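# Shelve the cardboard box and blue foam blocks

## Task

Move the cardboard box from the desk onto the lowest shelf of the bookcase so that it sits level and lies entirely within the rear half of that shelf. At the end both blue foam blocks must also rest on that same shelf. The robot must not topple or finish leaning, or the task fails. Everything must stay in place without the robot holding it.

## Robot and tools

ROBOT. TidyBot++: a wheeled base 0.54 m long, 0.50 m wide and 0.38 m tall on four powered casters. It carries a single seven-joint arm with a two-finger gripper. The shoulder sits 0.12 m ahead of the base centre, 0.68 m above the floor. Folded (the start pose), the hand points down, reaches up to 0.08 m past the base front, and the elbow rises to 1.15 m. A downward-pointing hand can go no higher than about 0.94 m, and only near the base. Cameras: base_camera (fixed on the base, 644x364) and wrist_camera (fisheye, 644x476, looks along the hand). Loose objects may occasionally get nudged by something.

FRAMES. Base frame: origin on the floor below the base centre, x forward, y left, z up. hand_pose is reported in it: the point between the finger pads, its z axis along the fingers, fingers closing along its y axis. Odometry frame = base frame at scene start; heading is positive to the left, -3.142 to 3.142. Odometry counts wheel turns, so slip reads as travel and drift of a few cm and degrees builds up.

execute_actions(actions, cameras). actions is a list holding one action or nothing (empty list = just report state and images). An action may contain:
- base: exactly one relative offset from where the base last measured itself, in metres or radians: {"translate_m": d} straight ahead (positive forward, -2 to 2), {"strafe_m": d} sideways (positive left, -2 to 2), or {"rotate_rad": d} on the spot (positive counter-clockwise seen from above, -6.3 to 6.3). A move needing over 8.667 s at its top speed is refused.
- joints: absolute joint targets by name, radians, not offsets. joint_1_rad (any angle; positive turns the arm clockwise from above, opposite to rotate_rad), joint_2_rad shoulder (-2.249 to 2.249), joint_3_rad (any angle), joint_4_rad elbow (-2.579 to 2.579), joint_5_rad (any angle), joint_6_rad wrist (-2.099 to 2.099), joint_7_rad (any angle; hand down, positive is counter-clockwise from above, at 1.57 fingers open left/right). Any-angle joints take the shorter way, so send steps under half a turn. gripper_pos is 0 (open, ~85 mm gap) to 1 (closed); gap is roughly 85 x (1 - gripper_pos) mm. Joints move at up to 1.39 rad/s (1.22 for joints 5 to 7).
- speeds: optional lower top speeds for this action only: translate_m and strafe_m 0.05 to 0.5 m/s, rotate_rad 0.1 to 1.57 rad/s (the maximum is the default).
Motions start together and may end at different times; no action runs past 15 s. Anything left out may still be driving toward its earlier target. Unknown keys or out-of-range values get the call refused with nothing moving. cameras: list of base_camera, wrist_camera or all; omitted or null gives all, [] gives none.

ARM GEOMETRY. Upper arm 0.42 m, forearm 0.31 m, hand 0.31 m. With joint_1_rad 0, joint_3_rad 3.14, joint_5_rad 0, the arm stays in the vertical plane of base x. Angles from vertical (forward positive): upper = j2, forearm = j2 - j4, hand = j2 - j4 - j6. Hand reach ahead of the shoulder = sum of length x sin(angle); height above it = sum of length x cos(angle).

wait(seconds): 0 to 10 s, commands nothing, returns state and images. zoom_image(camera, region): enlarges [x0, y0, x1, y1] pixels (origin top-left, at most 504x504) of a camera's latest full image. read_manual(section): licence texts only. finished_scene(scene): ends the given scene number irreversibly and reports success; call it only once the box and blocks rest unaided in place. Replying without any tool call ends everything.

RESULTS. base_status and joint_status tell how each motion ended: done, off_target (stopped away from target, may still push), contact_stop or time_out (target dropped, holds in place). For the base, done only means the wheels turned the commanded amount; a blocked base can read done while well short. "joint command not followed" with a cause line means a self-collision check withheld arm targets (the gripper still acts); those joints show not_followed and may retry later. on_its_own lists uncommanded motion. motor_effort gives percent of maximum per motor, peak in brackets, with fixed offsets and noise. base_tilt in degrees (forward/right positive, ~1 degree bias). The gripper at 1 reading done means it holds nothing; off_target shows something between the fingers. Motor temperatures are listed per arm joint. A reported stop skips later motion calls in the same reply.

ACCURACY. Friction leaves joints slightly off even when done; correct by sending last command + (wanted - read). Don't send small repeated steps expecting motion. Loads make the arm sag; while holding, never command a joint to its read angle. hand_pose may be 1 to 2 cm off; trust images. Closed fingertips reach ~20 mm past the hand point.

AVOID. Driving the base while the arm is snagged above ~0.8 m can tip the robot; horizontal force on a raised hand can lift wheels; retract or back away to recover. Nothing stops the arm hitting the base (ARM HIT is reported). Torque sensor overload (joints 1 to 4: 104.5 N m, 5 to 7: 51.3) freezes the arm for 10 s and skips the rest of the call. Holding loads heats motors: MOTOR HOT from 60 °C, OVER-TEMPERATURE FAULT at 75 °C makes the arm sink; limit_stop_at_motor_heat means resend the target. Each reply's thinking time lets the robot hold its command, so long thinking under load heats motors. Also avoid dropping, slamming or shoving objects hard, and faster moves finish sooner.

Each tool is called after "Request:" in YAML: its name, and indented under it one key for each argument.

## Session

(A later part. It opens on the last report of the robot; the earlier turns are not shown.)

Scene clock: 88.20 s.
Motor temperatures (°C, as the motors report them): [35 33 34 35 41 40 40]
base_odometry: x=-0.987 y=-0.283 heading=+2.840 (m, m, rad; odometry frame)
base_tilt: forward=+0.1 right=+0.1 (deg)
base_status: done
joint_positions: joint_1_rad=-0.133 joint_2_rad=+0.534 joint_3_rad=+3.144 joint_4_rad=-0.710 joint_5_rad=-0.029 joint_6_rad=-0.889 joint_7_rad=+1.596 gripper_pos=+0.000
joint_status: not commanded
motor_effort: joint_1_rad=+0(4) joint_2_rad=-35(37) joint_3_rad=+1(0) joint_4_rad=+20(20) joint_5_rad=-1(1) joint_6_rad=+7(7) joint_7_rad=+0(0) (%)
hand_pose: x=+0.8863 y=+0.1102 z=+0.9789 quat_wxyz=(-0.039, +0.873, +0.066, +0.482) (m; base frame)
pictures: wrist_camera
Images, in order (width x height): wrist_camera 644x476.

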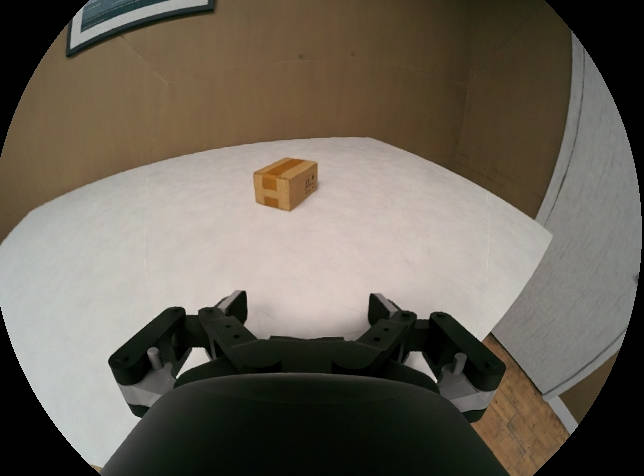

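Request:
execute_actions:
  actions:
    - {"base":{"rotate_rad":-0.27},"joints":{"joint_1_rad":0.0,"joint_2_rad":0.42}}
  cameras: []

Request:
execute_actions:
  actions:
    - {"base":{"translate_m":-0.08}}
  cameras: []

Request:
execute_actions:
  actions:
    - {"base":{"strafe_m":0.45}}
  cameras: []

Request:
execute_actions:
  actions:
    - {"joints":{"joint_2_rad":0.54}}
  cameras: ["wrist_camera"]

Scene clock: 91.00 s.
Motor temperatures (°C, as the motors report them): [35 33 34 35 41 40 40]
base_odometry: x=-0.987 y=-0.283 heading=+2.569 (m, m, rad; odometry frame)
base_tilt: forward=+0.1 right=+0.1 (deg)
base_status: done
joint_positions: joint_1_rad=-0.004 joint_2_rad=+0.424 joint_3_rad=+3.147 joint_4_rad=-0.712 joint_5_rad=-0.029 joint_6_rad=-0.889 joint_7_rad=+1.596 gripper_pos=+0.000
joint_status: all done
motor_effort: joint_1_rad=+1(10) joint_2_rad=-32(39) joint_3_rad=+1(4) joint_4_rad=+20(22) joint_5_rad=+0(3) joint_6_rad=+9(8) joint_7_rad=+0(1) (%)
hand_pose: x=+0.8569 y=+0.0083 z=+1.0613 quat_wxyz=(-0.006, +0.848, +0.009, +0.530) (m; base frame)
pictures: none
No camera images: the call's "cameras" was empty. Leave "cameras" out to get every camera's image.

Scene clock: 92.17 s.
Motor temperatures (°C, as the motors report them): [35 33 34 35 41 40 40]
base_odometry: x=-0.920 y=-0.326 heading=+2.568 (m, m, rad; odometry frame)
base_tilt: forward=+0.1 right=+0.1 (deg)
base_status: done
joint_positions: joint_1_rad=-0.003 joint_2_rad=+0.417 joint_3_rad=+3.147 joint_4_rad=-0.712 joint_5_rad=-0.029 joint_6_rad=-0.889 joint_7_rad=+1.596 gripper_pos=+0.000
joint_status: not commanded
motor_effort: joint_1_rad=+1(2) joint_2_rad=-31(37) joint_3_rad=+1(0) joint_4_rad=+19(21) joint_5_rad=-1(1) joint_6_rad=+8(9) joint_7_rad=+0(0) (%)
hand_pose: x=+0.8544 y=+0.0079 z=+1.0661 quat_wxyz=(-0.006, +0.846, +0.009, +0.533) (m; base frame)
pictures: none
No camera images: the call's "cameras" was empty. Leave "cameras" out to get every camera's image.

Scene clock: 94.33 s.
Motor temperatures (°C, as the motors report them): [35 33 34 35 41 40 40]
base_odometry: x=-1.164 y=-0.704 heading=+2.568 (m, m, rad; odometry frame)
base_tilt: forward=+0.1 right=+0.1 (deg)
base_status: done
joint_positions: joint_1_rad=-0.006 joint_2_rad=+0.417 joint_3_rad=+3.147 joint_4_rad=-0.712 joint_5_rad=-0.029 joint_6_rad=-0.889 joint_7_rad=+1.596 gripper_pos=+0.000
joint_status: not commanded
motor_effort: joint_1_rad=+0(4) joint_2_rad=-31(34) joint_3_rad=+1(1) joint_4_rad=+20(21) joint_5_rad=-1(1) joint_6_rad=+8(8) joint_7_rad=+0(0) (%)
hand_pose: x=+0.8544 y=+0.0101 z=+1.0661 quat_wxyz=(-0.007, +0.846, +0.010, +0.533) (m; base frame)
pictures: none
No camera images: the call's "cameras" was empty. Leave "cameras" out to get every camera's image.

Scene clock: 95.43 s.
Motor temperatures (°C, as the motors report them): [35 33 34 35 41 40 40]
base_odometry: x=-1.164 y=-0.704 heading=+2.568 (m, m, rad; odometry frame)
base_tilt: forward=+0.1 right=+0.1 (deg)
base_status: not commanded
joint_positions: joint_1_rad=-0.006 joint_2_rad=+0.543 joint_3_rad=+3.147 joint_4_rad=-0.716 joint_5_rad=-0.029 joint_6_rad=-0.889 joint_7_rad=+1.596 gripper_pos=+0.000
joint_status: all done
motor_effort: joint_1_rad=+1(0) joint_2_rad=-36(40) joint_3_rad=+1(1) joint_4_rad=+20(22) joint_5_rad=-1(0) joint_6_rad=+7(7) joint_7_rad=+1(0) (%)
hand_pose: x=+0.8965 y=+0.0104 z=+0.9683 quat_wxyz=(-0.007, +0.879, +0.010, +0.476) (m; base frame)
pictures: wrist_camera
Images, in order (width x height): wrist_camera 644x476.

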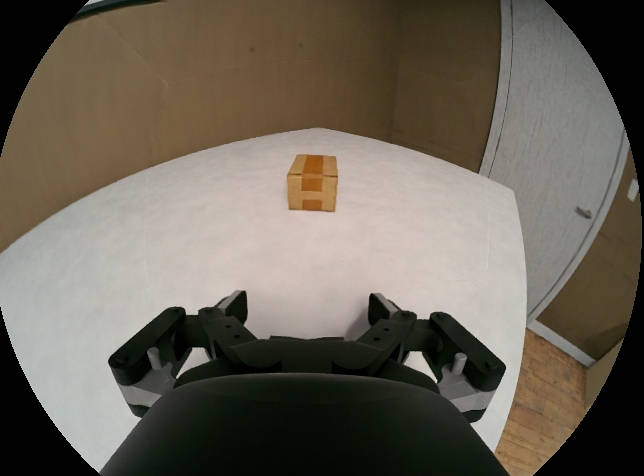

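Well aligned. Approach in two steps.

Request:
execute_actions:
  actions:
    - {"base":{"translate_m":0.17},"speeds":{"translate_m":0.12}}
  cameras: ["wrist_camera"]

Scene clock: 97.77 s.
Motor temperatures (°C, as the motors report them): [35 33 34 35 41 40 40]
base_odometry: x=-1.307 y=-0.612 heading=+2.569 (m, m, rad; odometry frame)
base_tilt: forward=+0.1 right=+0.1 (deg)
base_status: done
joint_positions: joint_1_rad=-0.006 joint_2_rad=+0.542 joint_3_rad=+3.147 joint_4_rad=-0.716 joint_5_rad=-0.029 joint_6_rad=-0.889 joint_7_rad=+1.596 gripper_pos=+0.000
joint_status: not commanded
motor_effort: joint_1_rad=+0(0) joint_2_rad=-37(39) joint_3_rad=+1(1) joint_4_rad=+21(21) joint_5_rad=-1(1) joint_6_rad=+7(8) joint_7_rad=+0(1) (%)
hand_pose: x=+0.8962 y=+0.0103 z=+0.9690 quat_wxyz=(-0.007, +0.879, +0.010, +0.477) (m; base frame)
pictures: wrist_camera
Images, in order (width x height): wrist_camera 644x476.

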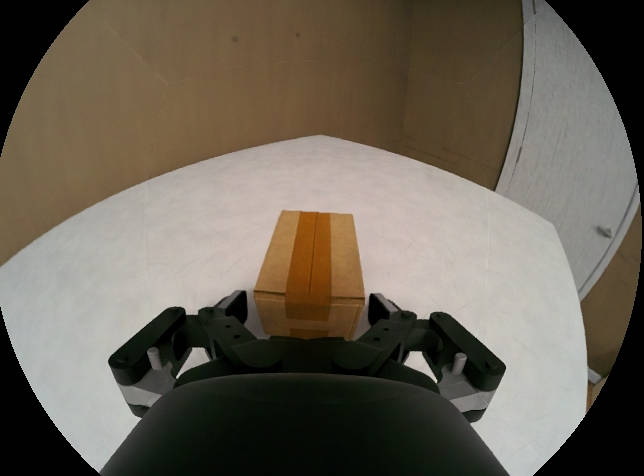

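Request:
execute_actions:
  actions:
    - {"base":{"translate_m":0.05},"speeds":{"translate_m":0.06}}
  cameras: []

Request:
execute_actions:
  actions:
    - {"joints":{"gripper_pos":1}}
  cameras: ["wrist_camera"]

Request:
execute_actions:
  actions:
    - {"joints":{"joint_2_rad":0.42}}
  cameras: []

Request:
execute_actions:
  actions:
    - {"base":{"translate_m":-0.6}}
  cameras: []

Request:
execute_actions:
  actions:
    - {"base":{"rotate_rad":-2.57},"joints":{"joint_2_rad":0.2,"joint_4_rad":-1.2,"joint_6_rad":-0.4},"speeds":{"rotate_rad":1.0}}

Scene clock: 99.80 s.
Motor temperatures (°C, as the motors report them): [35 33 34 35 41 40 40]
base_odometry: x=-1.349 y=-0.585 heading=+2.569 (m, m, rad; odometry frame)
base_tilt: forward=+0.1 right=+0.1 (deg)
base_status: done
joint_positions: joint_1_rad=-0.006 joint_2_rad=+0.542 joint_3_rad=+3.147 joint_4_rad=-0.716 joint_5_rad=-0.029 joint_6_rad=-0.889 joint_7_rad=+1.596 gripper_pos=+0.000
joint_status: not commanded
motor_effort: joint_1_rad=+0(5) joint_2_rad=-36(39) joint_3_rad=+1(0) joint_4_rad=+20(21) joint_5_rad=-1(0) joint_6_rad=+8(7) joint_7_rad=-1(1) (%)
hand_pose: x=+0.8960 y=+0.0100 z=+0.9696 quat_wxyz=(-0.007, +0.879, +0.010, +0.477) (m; base frame)
pictures: none
No camera images: the call's "cameras" was empty. Leave "cameras" out to get every camera's image.

Scene clock: 100.90 s.
Motor temperatures (°C, as the motors report them): [35 33 34 35 41 40 40]
base_odometry: x=-1.349 y=-0.585 heading=+2.569 (m, m, rad; odometry frame)
base_tilt: forward=+0.1 right=+0.1 (deg)
base_status: not commanded
joint_positions: joint_1_rad=-0.006 joint_2_rad=+0.537 joint_3_rad=+3.147 joint_4_rad=-0.717 joint_5_rad=-0.029 joint_6_rad=-0.889 joint_7_rad=+1.596 gripper_pos=+0.343
joint_status: gripper_pos off_target (ended at +0.343, target +1.000)
motor_effort: joint_1_rad=+1(2) joint_2_rad=-36(38) joint_3_rad=+1(0) joint_4_rad=+20(21) joint_5_rad=-1(1) joint_6_rad=+9(9) joint_7_rad=-1(0) (%)
hand_pose: x=+0.8947 y=+0.0100 z=+0.9727 quat_wxyz=(-0.007, +0.878, +0.010, +0.479) (m; base frame)
pictures: wrist_camera
Images, in order (width x height): wrist_camera 644x476.

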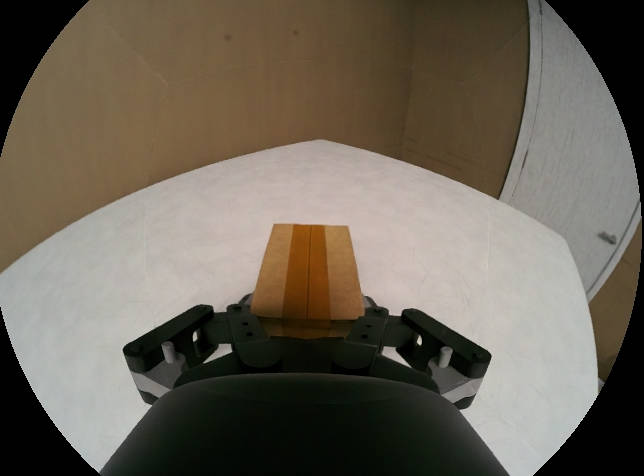

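Scene clock: 102.00 s.
Motor temperatures (°C, as the motors report them): [35 33 34 35 41 40 40]
base_odometry: x=-1.349 y=-0.585 heading=+2.569 (m, m, rad; odometry frame)
base_tilt: forward=+0.1 right=+0.1 (deg)
base_status: not commanded
joint_positions: joint_1_rad=-0.006 joint_2_rad=+0.426 joint_3_rad=+3.147 joint_4_rad=-0.721 joint_5_rad=-0.029 joint_6_rad=-0.889 joint_7_rad=+1.596 gripper_pos=+0.343
joint_status: all done
motor_effort: joint_1_rad=+1(1) joint_2_rad=-33(41) joint_3_rad=+1(1) joint_4_rad=+21(23) joint_5_rad=-1(1) joint_6_rad=+9(9) joint_7_rad=+0(1) (%)
hand_pose: x=+0.8574 y=+0.0098 z=+1.0549 quat_wxyz=(-0.007, +0.851, +0.010, +0.525) (m; base frame)
pictures: none
No camera images: the call's "cameras" was empty. Leave "cameras" out to get every camera's image.

Scene clock: 104.70 s.
Motor temperatures (°C, as the motors report them): [35 33 34 35 41 40 40]
base_odometry: x=-0.845 y=-0.911 heading=+2.569 (m, m, rad; odometry frame)
base_tilt: forward=+0.1 right=+0.2 (deg)
base_status: done
joint_positions: joint_1_rad=-0.003 joint_2_rad=+0.425 joint_3_rad=+3.146 joint_4_rad=-0.721 joint_5_rad=-0.029 joint_6_rad=-0.890 joint_7_rad=+1.596 gripper_pos=+0.343
joint_status: not commanded
motor_effort: joint_1_rad=+1(4) joint_2_rad=-33(39) joint_3_rad=+1(1) joint_4_rad=+21(23) joint_5_rad=-1(2) joint_6_rad=+8(9) joint_7_rad=+0(0) (%)
hand_pose: x=+0.8569 y=+0.0086 z=+1.0554 quat_wxyz=(-0.007, +0.851, +0.009, +0.525) (m; base frame)
pictures: none
No camera images: the call's "cameras" was empty. Leave "cameras" out to get every camera's image.

Scene clock: 108.40 s.
Motor temperatures (°C, as the motors report them): [35 33 34 35 41 40 40]
base_odometry: x=-0.845 y=-0.910 heading=+0.001 (m, m, rad; odometry frame)
base_tilt: forward=+0.1 right=+0.1 (deg)
base_status: done
joint_positions: joint_1_rad=+0.005 joint_2_rad=+0.228 joint_3_rad=+3.146 joint_4_rad=-1.189 joint_5_rad=-0.029 joint_6_rad=-0.428 joint_7_rad=+1.596 gripper_pos=+0.343
joint_status: all done
motor_effort: joint_1_rad=+1(5) joint_2_rad=-28(35) joint_3_rad=+1(2) joint_4_rad=+23(22) joint_5_rad=-1(0) joint_6_rad=+10(9) joint_7_rad=+0(0) (%)
hand_pose: x=+0.8243 y=-0.0011 z=+1.0556 quat_wxyz=(-0.002, +0.797, +0.000, +0.604) (m; base frame)
pictures: base_camera, wrist_camera
Images, in order (width x height): base_camera 644x364, wrist_camera 644x476.

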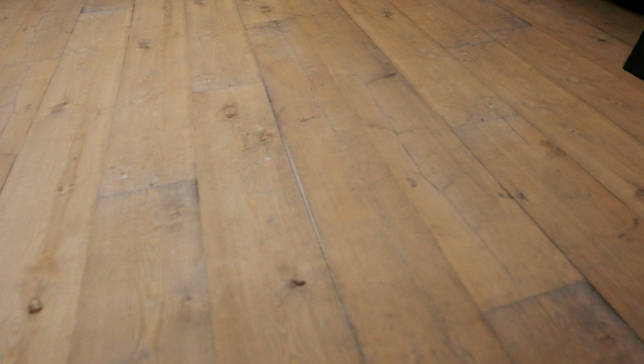

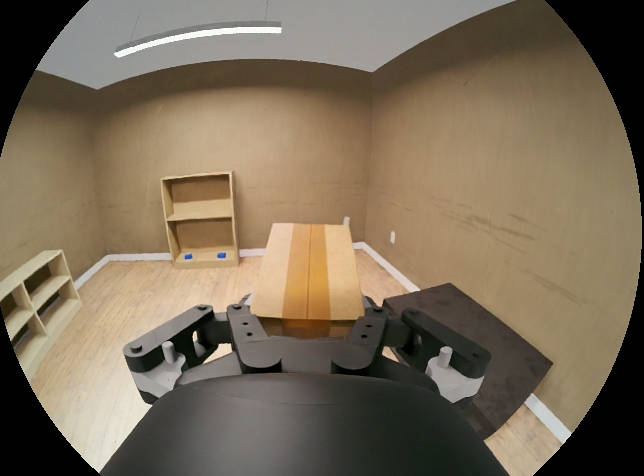

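Request:
execute_actions:
  actions:
    - {"base":{"strafe_m":1.35}}
  cameras: []

Request:
execute_actions:
  actions:
    - {"base":{"translate_m":1.6},"joints":{"joint_2_rad":0.3,"joint_4_rad":-1.7,"joint_6_rad":-0.17}}

Scene clock: 113.20 s.
Motor temperatures (°C, as the motors report them): [35 33 34 36 41 40 40]
base_odometry: x=-0.843 y=+0.440 heading=-0.001 (m, m, rad; odometry frame)
base_tilt: forward=+0.1 right=+0.1 (deg)
base_status: done
joint_positions: joint_1_rad=+0.000 joint_2_rad=+0.227 joint_3_rad=+3.146 joint_4_rad=-1.189 joint_5_rad=-0.029 joint_6_rad=-0.428 joint_7_rad=+1.596 gripper_pos=+0.343
joint_status: not commanded
motor_effort: joint_1_rad=+2(2) joint_2_rad=-28(30) joint_3_rad=+2(1) joint_4_rad=+23(24) joint_5_rad=+0(1) joint_6_rad=+10(10) joint_7_rad=+1(1) (%)
hand_pose: x=+0.8241 y=+0.0029 z=+1.0560 quat_wxyz=(-0.004, +0.797, +0.002, +0.604) (m; base frame)
pictures: none
No camera images: the call's "cameras" was empty. Leave "cameras" out to get every camera's image.

Scene clock: 117.77 s.
Motor temperatures (°C, as the motors report them): [35 33 34 36 41 40 40]
base_odometry: x=+0.757 y=+0.441 heading=+0.000 (m, m, rad; odometry frame)
base_tilt: forward=+0.1 right=+0.1 (deg)
base_status: done
joint_positions: joint_1_rad=+0.000 joint_2_rad=+0.300 joint_3_rad=+3.146 joint_4_rad=-1.696 joint_5_rad=-0.029 joint_6_rad=-0.196 joint_7_rad=+1.596 gripper_pos=+0.343
joint_status: all done
motor_effort: joint_1_rad=+0(2) joint_2_rad=-29(31) joint_3_rad=+1(1) joint_4_rad=+20(23) joint_5_rad=-1(1) joint_6_rad=+8(10) joint_7_rad=+1(0) (%)
hand_pose: x=+0.7828 y=+0.0008 z=+0.7728 quat_wxyz=(-0.002, +0.889, -0.002, +0.457) (m; base frame)
pictures: base_camera, wrist_camera
Images, in order (width x height): base_camera 644x364, wrist_camera 644x476.

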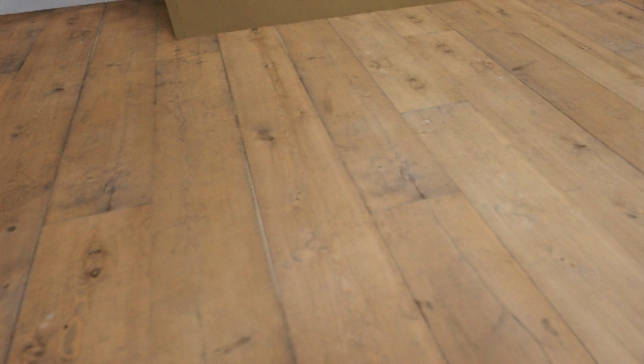

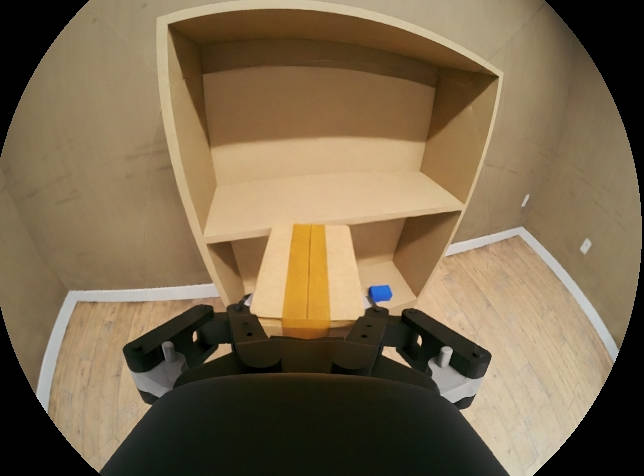

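Request:
execute_actions:
  actions:
    - {"base":{"rotate_rad":0.3}}
  cameras: []

Request:
execute_actions:
  actions:
    - {"base":{"translate_m":-0.25}}
  cameras: []

Request:
execute_actions:
  actions:
    - {"base":{"strafe_m":-0.4},"joints":{"joint_2_rad":1.75,"joint_4_rad":-0.66,"joint_6_rad":0.24}}

Scene clock: 120.77 s.
Motor temperatures (°C, as the motors report them): [35 33 34 36 41 40 40]
base_odometry: x=+0.757 y=+0.441 heading=+0.299 (m, m, rad; odometry frame)
base_tilt: forward=+0.1 right=+0.1 (deg)
base_status: done
joint_positions: joint_1_rad=-0.004 joint_2_rad=+0.300 joint_3_rad=+3.136 joint_4_rad=-1.696 joint_5_rad=-0.029 joint_6_rad=-0.196 joint_7_rad=+1.596 gripper_pos=+0.343
joint_status: not commanded
motor_effort: joint_1_rad=+1(6) joint_2_rad=-29(30) joint_3_rad=+1(5) joint_4_rad=+20(21) joint_5_rad=-1(0) joint_6_rad=+9(8) joint_7_rad=+1(1) (%)
hand_pose: x=+0.7827 y=+0.0090 z=+0.7729 quat_wxyz=(-0.006, +0.889, +0.003, +0.457) (m; base frame)
pictures: none
No camera images: the call's "cameras" was empty. Leave "cameras" out to get every camera's image.

Scene clock: 122.47 s.
Motor temperatures (°C, as the motors report them): [35 33 34 36 41 40 40]
base_odometry: x=+0.518 y=+0.367 heading=+0.300 (m, m, rad; odometry frame)
base_tilt: forward=+0.1 right=+0.1 (deg)
base_status: done
joint_positions: joint_1_rad=-0.004 joint_2_rad=+0.300 joint_3_rad=+3.136 joint_4_rad=-1.697 joint_5_rad=-0.029 joint_6_rad=-0.195 joint_7_rad=+1.596 gripper_pos=+0.343
joint_status: not commanded
motor_effort: joint_1_rad=+1(0) joint_2_rad=-30(32) joint_3_rad=+1(0) joint_4_rad=+21(21) joint_5_rad=+0(0) joint_6_rad=+8(9) joint_7_rad=-1(0) (%)
hand_pose: x=+0.7827 y=+0.0090 z=+0.7726 quat_wxyz=(-0.006, +0.889, +0.003, +0.457) (m; base frame)
pictures: none
No camera images: the call's "cameras" was empty. Leave "cameras" out to get every camera's image.

Scene clock: 125.17 s.
Motor temperatures (°C, as the motors report them): [35 33 34 36 41 40 40]
base_odometry: x=+0.636 y=-0.016 heading=+0.300 (m, m, rad; odometry frame)
base_tilt: forward=+0.1 right=+0.2 (deg)
base_status: done
joint_positions: joint_1_rad=+0.006 joint_2_rad=+1.745 joint_3_rad=+3.139 joint_4_rad=-0.683 joint_5_rad=-0.029 joint_6_rad=+0.209 joint_7_rad=+1.596 gripper_pos=+0.343
joint_status: all done
motor_effort: joint_1_rad=+1(6) joint_2_rad=-49(53) joint_3_rad=+0(5) joint_4_rad=+16(20) joint_5_rad=+0(1) joint_6_rad=+8(9) joint_7_rad=+0(1) (%)
hand_pose: x=+0.9872 y=-0.0050 z=+0.1831 quat_wxyz=(+0.002, +0.895, -0.007, +0.445) (m; base frame)
pictures: base_camera, wrist_camera
Images, in order (width x height): base_camera 644x364, wrist_camera 644x476.

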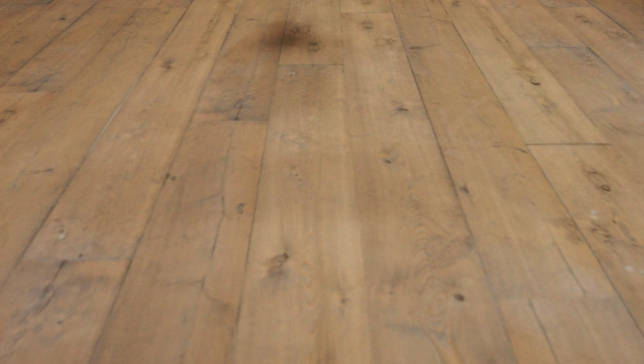

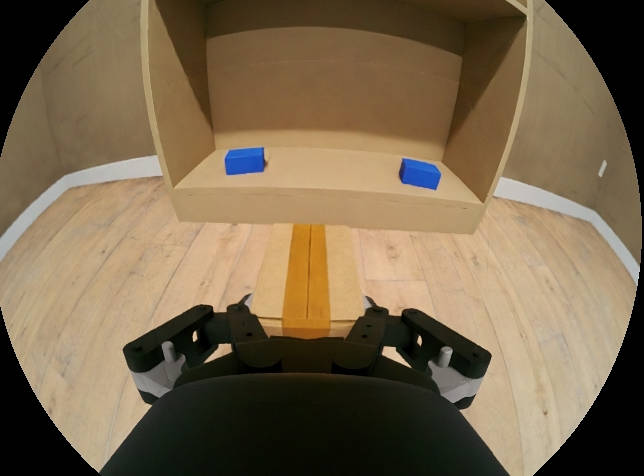

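Request:
execute_actions:
  actions:
    - {"base":{"translate_m":0.25},"joints":{"joint_2_rad":1.66,"joint_6_rad":0.15},"speeds":{"translate_m":0.2}}

Scene clock: 127.83 s.
Motor temperatures (°C, as the motors report them): [35 33 34 36 41 40 40]
base_odometry: x=+0.876 y=+0.058 heading=+0.299 (m, m, rad; odometry frame)
base_tilt: forward=+0.1 right=+0.1 (deg)
base_status: done
joint_positions: joint_1_rad=+0.006 joint_2_rad=+1.670 joint_3_rad=+3.139 joint_4_rad=-0.672 joint_5_rad=-0.029 joint_6_rad=+0.166 joint_7_rad=+1.596 gripper_pos=+0.343
joint_status: all done
motor_effort: joint_1_rad=+1(2) joint_2_rad=-51(53) joint_3_rad=+1(0) joint_4_rad=+17(18) joint_5_rad=+0(0) joint_6_rad=+8(8) joint_7_rad=+0(0) (%)
hand_pose: x=+1.0191 y=-0.0047 z=+0.2439 quat_wxyz=(+0.002, +0.886, -0.006, +0.464) (m; base frame)
pictures: base_camera, wrist_camera
Images, in order (width x height): base_camera 644x364, wrist_camera 644x476.

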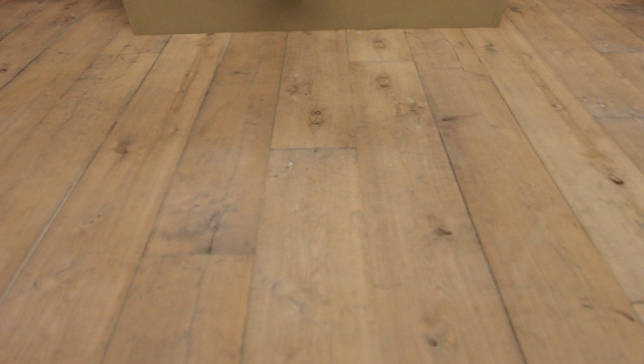

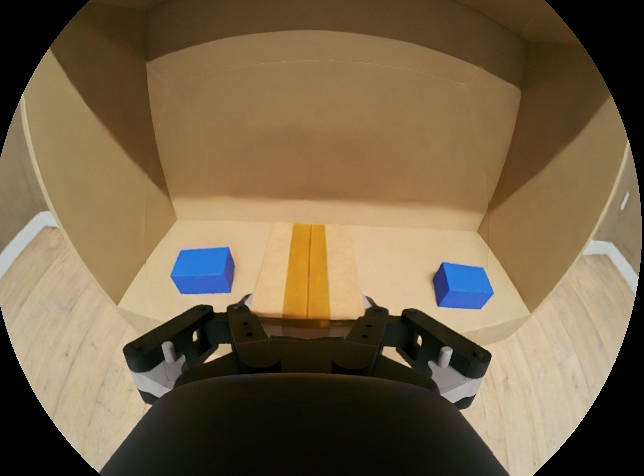

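Request:
execute_actions:
  actions:
    - {"base":{"translate_m":0.17},"speeds":{"translate_m":0.1}}

Scene clock: 130.47 s.
Motor temperatures (°C, as the motors report them): [35 34 34 36 41 40 40]
base_odometry: x=+1.038 y=+0.107 heading=+0.298 (m, m, rad; odometry frame)
base_tilt: forward=+0.1 right=+0.1 (deg)
base_status: done
joint_positions: joint_1_rad=+0.005 joint_2_rad=+1.670 joint_3_rad=+3.139 joint_4_rad=-0.672 joint_5_rad=-0.029 joint_6_rad=+0.166 joint_7_rad=+1.596 gripper_pos=+0.343
joint_status: not commanded
motor_effort: joint_1_rad=+0(4) joint_2_rad=-51(52) joint_3_rad=+0(0) joint_4_rad=+18(18) joint_5_rad=-1(1) joint_6_rad=+8(8) joint_7_rad=-1(0) (%)
hand_pose: x=+1.0191 y=-0.0039 z=+0.2439 quat_wxyz=(+0.001, +0.886, -0.006, +0.464) (m; base frame)
pictures: base_camera, wrist_camera
Images, in order (width x height): base_camera 644x364, wrist_camera 644x476.

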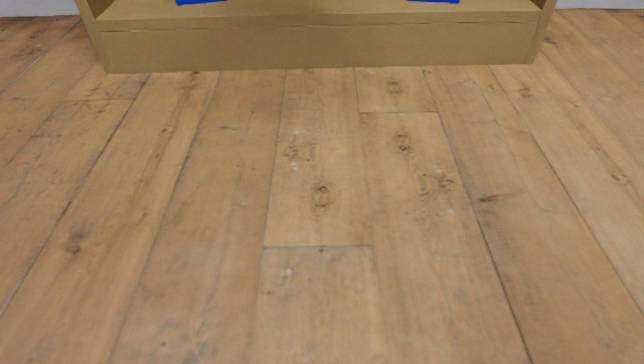

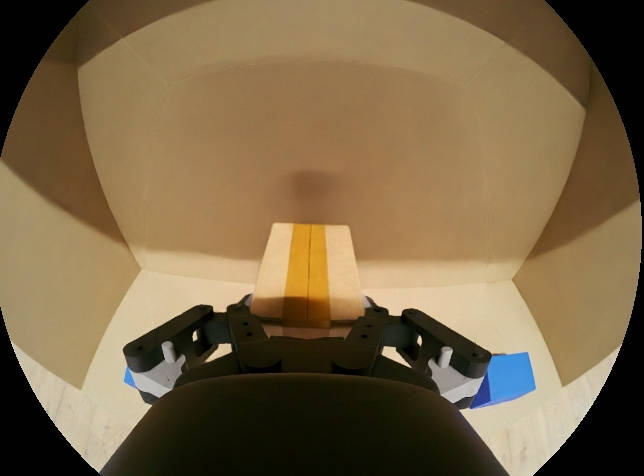

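Request:
execute_actions:
  actions:
    - {"joints":{"joint_2_rad":1.81,"joint_6_rad":0.3}}
  cameras: []

Request:
execute_actions:
  actions:
    - {"base":{"translate_m":0.08},"speeds":{"translate_m":0.05}}

Scene clock: 132.57 s.
Motor temperatures (°C, as the motors report them): [35 34 34 36 41 40 40]
base_odometry: x=+1.038 y=+0.107 heading=+0.298 (m, m, rad; odometry frame)
base_tilt: forward=+0.1 right=+0.1 (deg)
base_status: not commanded
joint_positions: joint_1_rad=+0.005 joint_2_rad=+1.823 joint_3_rad=+3.139 joint_4_rad=-0.670 joint_5_rad=-0.029 joint_6_rad=+0.271 joint_7_rad=+1.596 gripper_pos=+0.343
joint_status: all done
motor_effort: joint_1_rad=+1(1) joint_2_rad=-47(53) joint_3_rad=+0(0) joint_4_rad=+15(18) joint_5_rad=-1(1) joint_6_rad=+8(8) joint_7_rad=+0(0) (%)
hand_pose: x=+0.9639 y=-0.0046 z=+0.1377 quat_wxyz=(+0.003, +0.896, -0.006, +0.444) (m; base frame)
pictures: none
No camera images: the call's "cameras" was empty. Leave "cameras" out to get every camera's image.

Scene clock: 134.60 s.
Motor temperatures (°C, as the motors report them): [35 34 34 36 41 40 40]
base_odometry: x=+1.115 y=+0.131 heading=+0.298 (m, m, rad; odometry frame)
base_tilt: forward=+0.1 right=+0.1 (deg)
base_status: done
joint_positions: joint_1_rad=+0.004 joint_2_rad=+1.823 joint_3_rad=+3.139 joint_4_rad=-0.670 joint_5_rad=-0.029 joint_6_rad=+0.271 joint_7_rad=+1.596 gripper_pos=+0.343
joint_status: not commanded
motor_effort: joint_1_rad=+1(3) joint_2_rad=-48(49) joint_3_rad=+1(0) joint_4_rad=+15(16) joint_5_rad=+0(0) joint_6_rad=+9(8) joint_7_rad=+0(1) (%)
hand_pose: x=+0.9640 y=-0.0040 z=+0.1379 quat_wxyz=(+0.003, +0.896, -0.006, +0.444) (m; base frame)
pictures: base_camera, wrist_camera
Images, in order (width x height): base_camera 644x364, wrist_camera 644x476.

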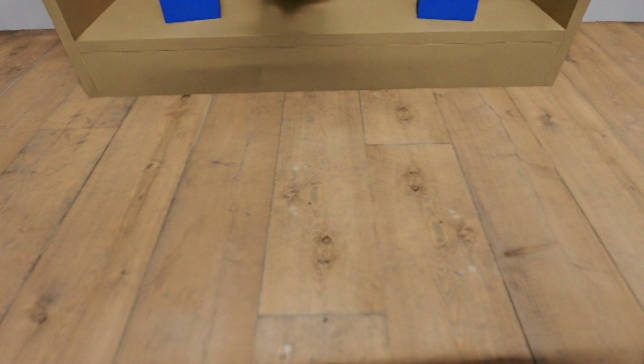

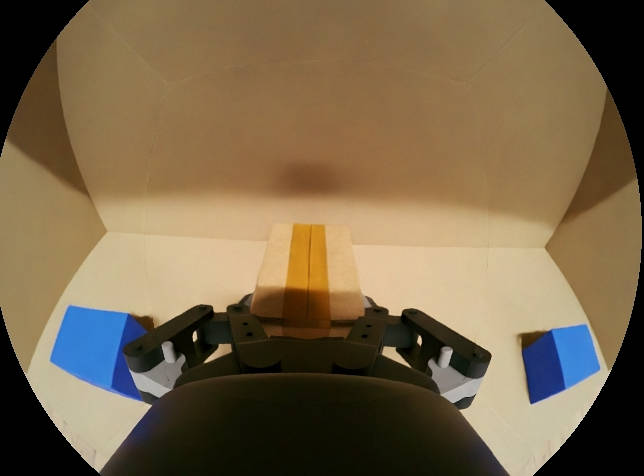

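Request:
execute_actions:
  actions:
    - {"base":{"translate_m":0.09},"joints":{"joint_2_rad":1.84,"joint_6_rad":0.34},"speeds":{"translate_m":0.05}}
  cameras: ["wrist_camera"]

Request:
execute_actions:
  actions:
    - {"joints":{"gripper_pos":0}}
  cameras: []

Request:
execute_actions:
  actions:
    - {"base":{"translate_m":-0.12},"speeds":{"translate_m":0.1}}

Scene clock: 140.33 s.
Motor temperatures (°C, as the motors report them): [35 34 34 36 41 40 40]
base_odometry: x=+1.197 y=+0.155 heading=+0.301 (m, m, rad; odometry frame)
base_tilt: forward=+0.0 right=+0.1 (deg)
base_status: translate_m time_out (by the wheels' count: +0.085 of +0.090)
joint_positions: joint_1_rad=-0.004 joint_2_rad=+1.799 joint_3_rad=+3.139 joint_4_rad=-0.801 joint_5_rad=-0.029 joint_6_rad=+0.340 joint_7_rad=+1.594 gripper_pos=+0.343
joint_status: joint_2_rad off_target (ended at +1.799, target +1.840); the others done
motor_effort: joint_1_rad=+1(5) joint_2_rad=-37(51) joint_3_rad=+2(0) joint_4_rad=+37(42) joint_5_rad=+1(2) joint_6_rad=+9(10) joint_7_rad=+2(1) (%)
hand_pose: x=+0.9311 y=+0.0023 z=+0.1192 quat_wxyz=(+0.002, +0.904, -0.003, +0.427) (m; base frame)
pictures: wrist_camera
Images, in order (width x height): wrist_camera 644x476.

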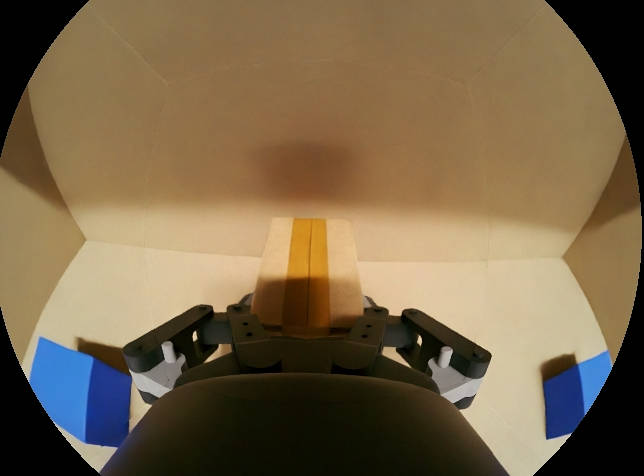

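not run: a stop came earlier in this reply.

not run: a stop came earlier in this reply.

Box hit the back wall. Release and retreat.

Request:
execute_actions:
  actions:
    - {"base":{"translate_m":-0.01},"joints":{"gripper_pos":0,"joint_2_rad":1.8,"joint_4_rad":-0.78}}
  cameras: []

Request:
execute_actions:
  actions:
    - {"base":{"translate_m":-0.3},"speeds":{"translate_m":0.15}}

Scene clock: 141.90 s.
Motor temperatures (°C, as the motors report them): [35 34 34 36 41 40 40]
base_odometry: x=+1.187 y=+0.152 heading=+0.302 (m, m, rad; odometry frame)
base_tilt: forward=+0.1 right=+0.1 (deg)
base_status: done
joint_positions: joint_1_rad=-0.002 joint_2_rad=+1.813 joint_3_rad=+3.139 joint_4_rad=-0.765 joint_5_rad=-0.029 joint_6_rad=+0.336 joint_7_rad=+1.594 gripper_pos=+0.000
joint_status: all done
motor_effort: joint_1_rad=+1(2) joint_2_rad=-45(48) joint_3_rad=+1(0) joint_4_rad=+13(35) joint_5_rad=-1(2) joint_6_rad=+6(12) joint_7_rad=-1(1) (%)
hand_pose: x=+0.9393 y=+0.0010 z=+0.1218 quat_wxyz=(+0.002, +0.900, -0.004, +0.435) (m; base frame)
pictures: none
No camera images: the call's "cameras" was empty. Leave "cameras" out to get every camera's image.

Scene clock: 144.53 s.
Motor temperatures (°C, as the motors report them): [35 34 34 36 41 40 40]
base_odometry: x=+0.900 y=+0.063 heading=+0.301 (m, m, rad; odometry frame)
base_tilt: forward=+0.1 right=+0.1 (deg)
base_status: done
joint_positions: joint_1_rad=-0.002 joint_2_rad=+1.811 joint_3_rad=+3.139 joint_4_rad=-0.769 joint_5_rad=-0.029 joint_6_rad=+0.336 joint_7_rad=+1.594 gripper_pos=+0.000
joint_status: not commanded
motor_effort: joint_1_rad=+0(4) joint_2_rad=-45(46) joint_3_rad=+1(0) joint_4_rad=+13(14) joint_5_rad=-1(1) joint_6_rad=+7(7) joint_7_rad=-1(0) (%)
hand_pose: x=+0.9388 y=+0.0008 z=+0.1220 quat_wxyz=(+0.002, +0.901, -0.004, +0.434) (m; base frame)
pictures: base_camera, wrist_camera
Images, in order (width x height): base_camera 644x364, wrist_camera 644x476.

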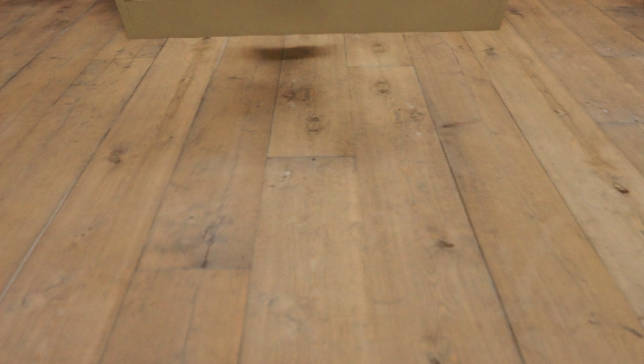

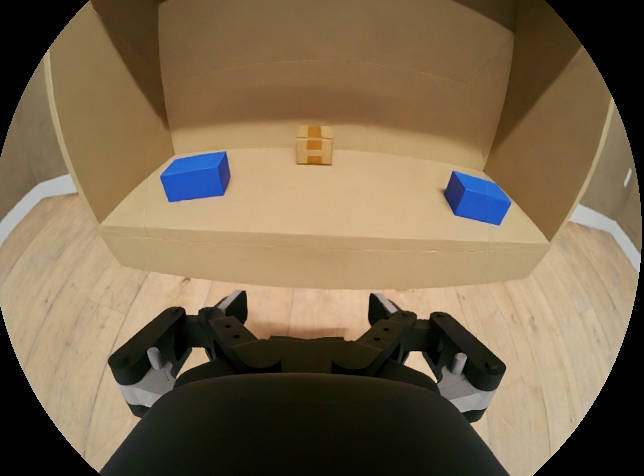

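Request:
finished_scene:
  scene: 1

The scene is finished: the task was done.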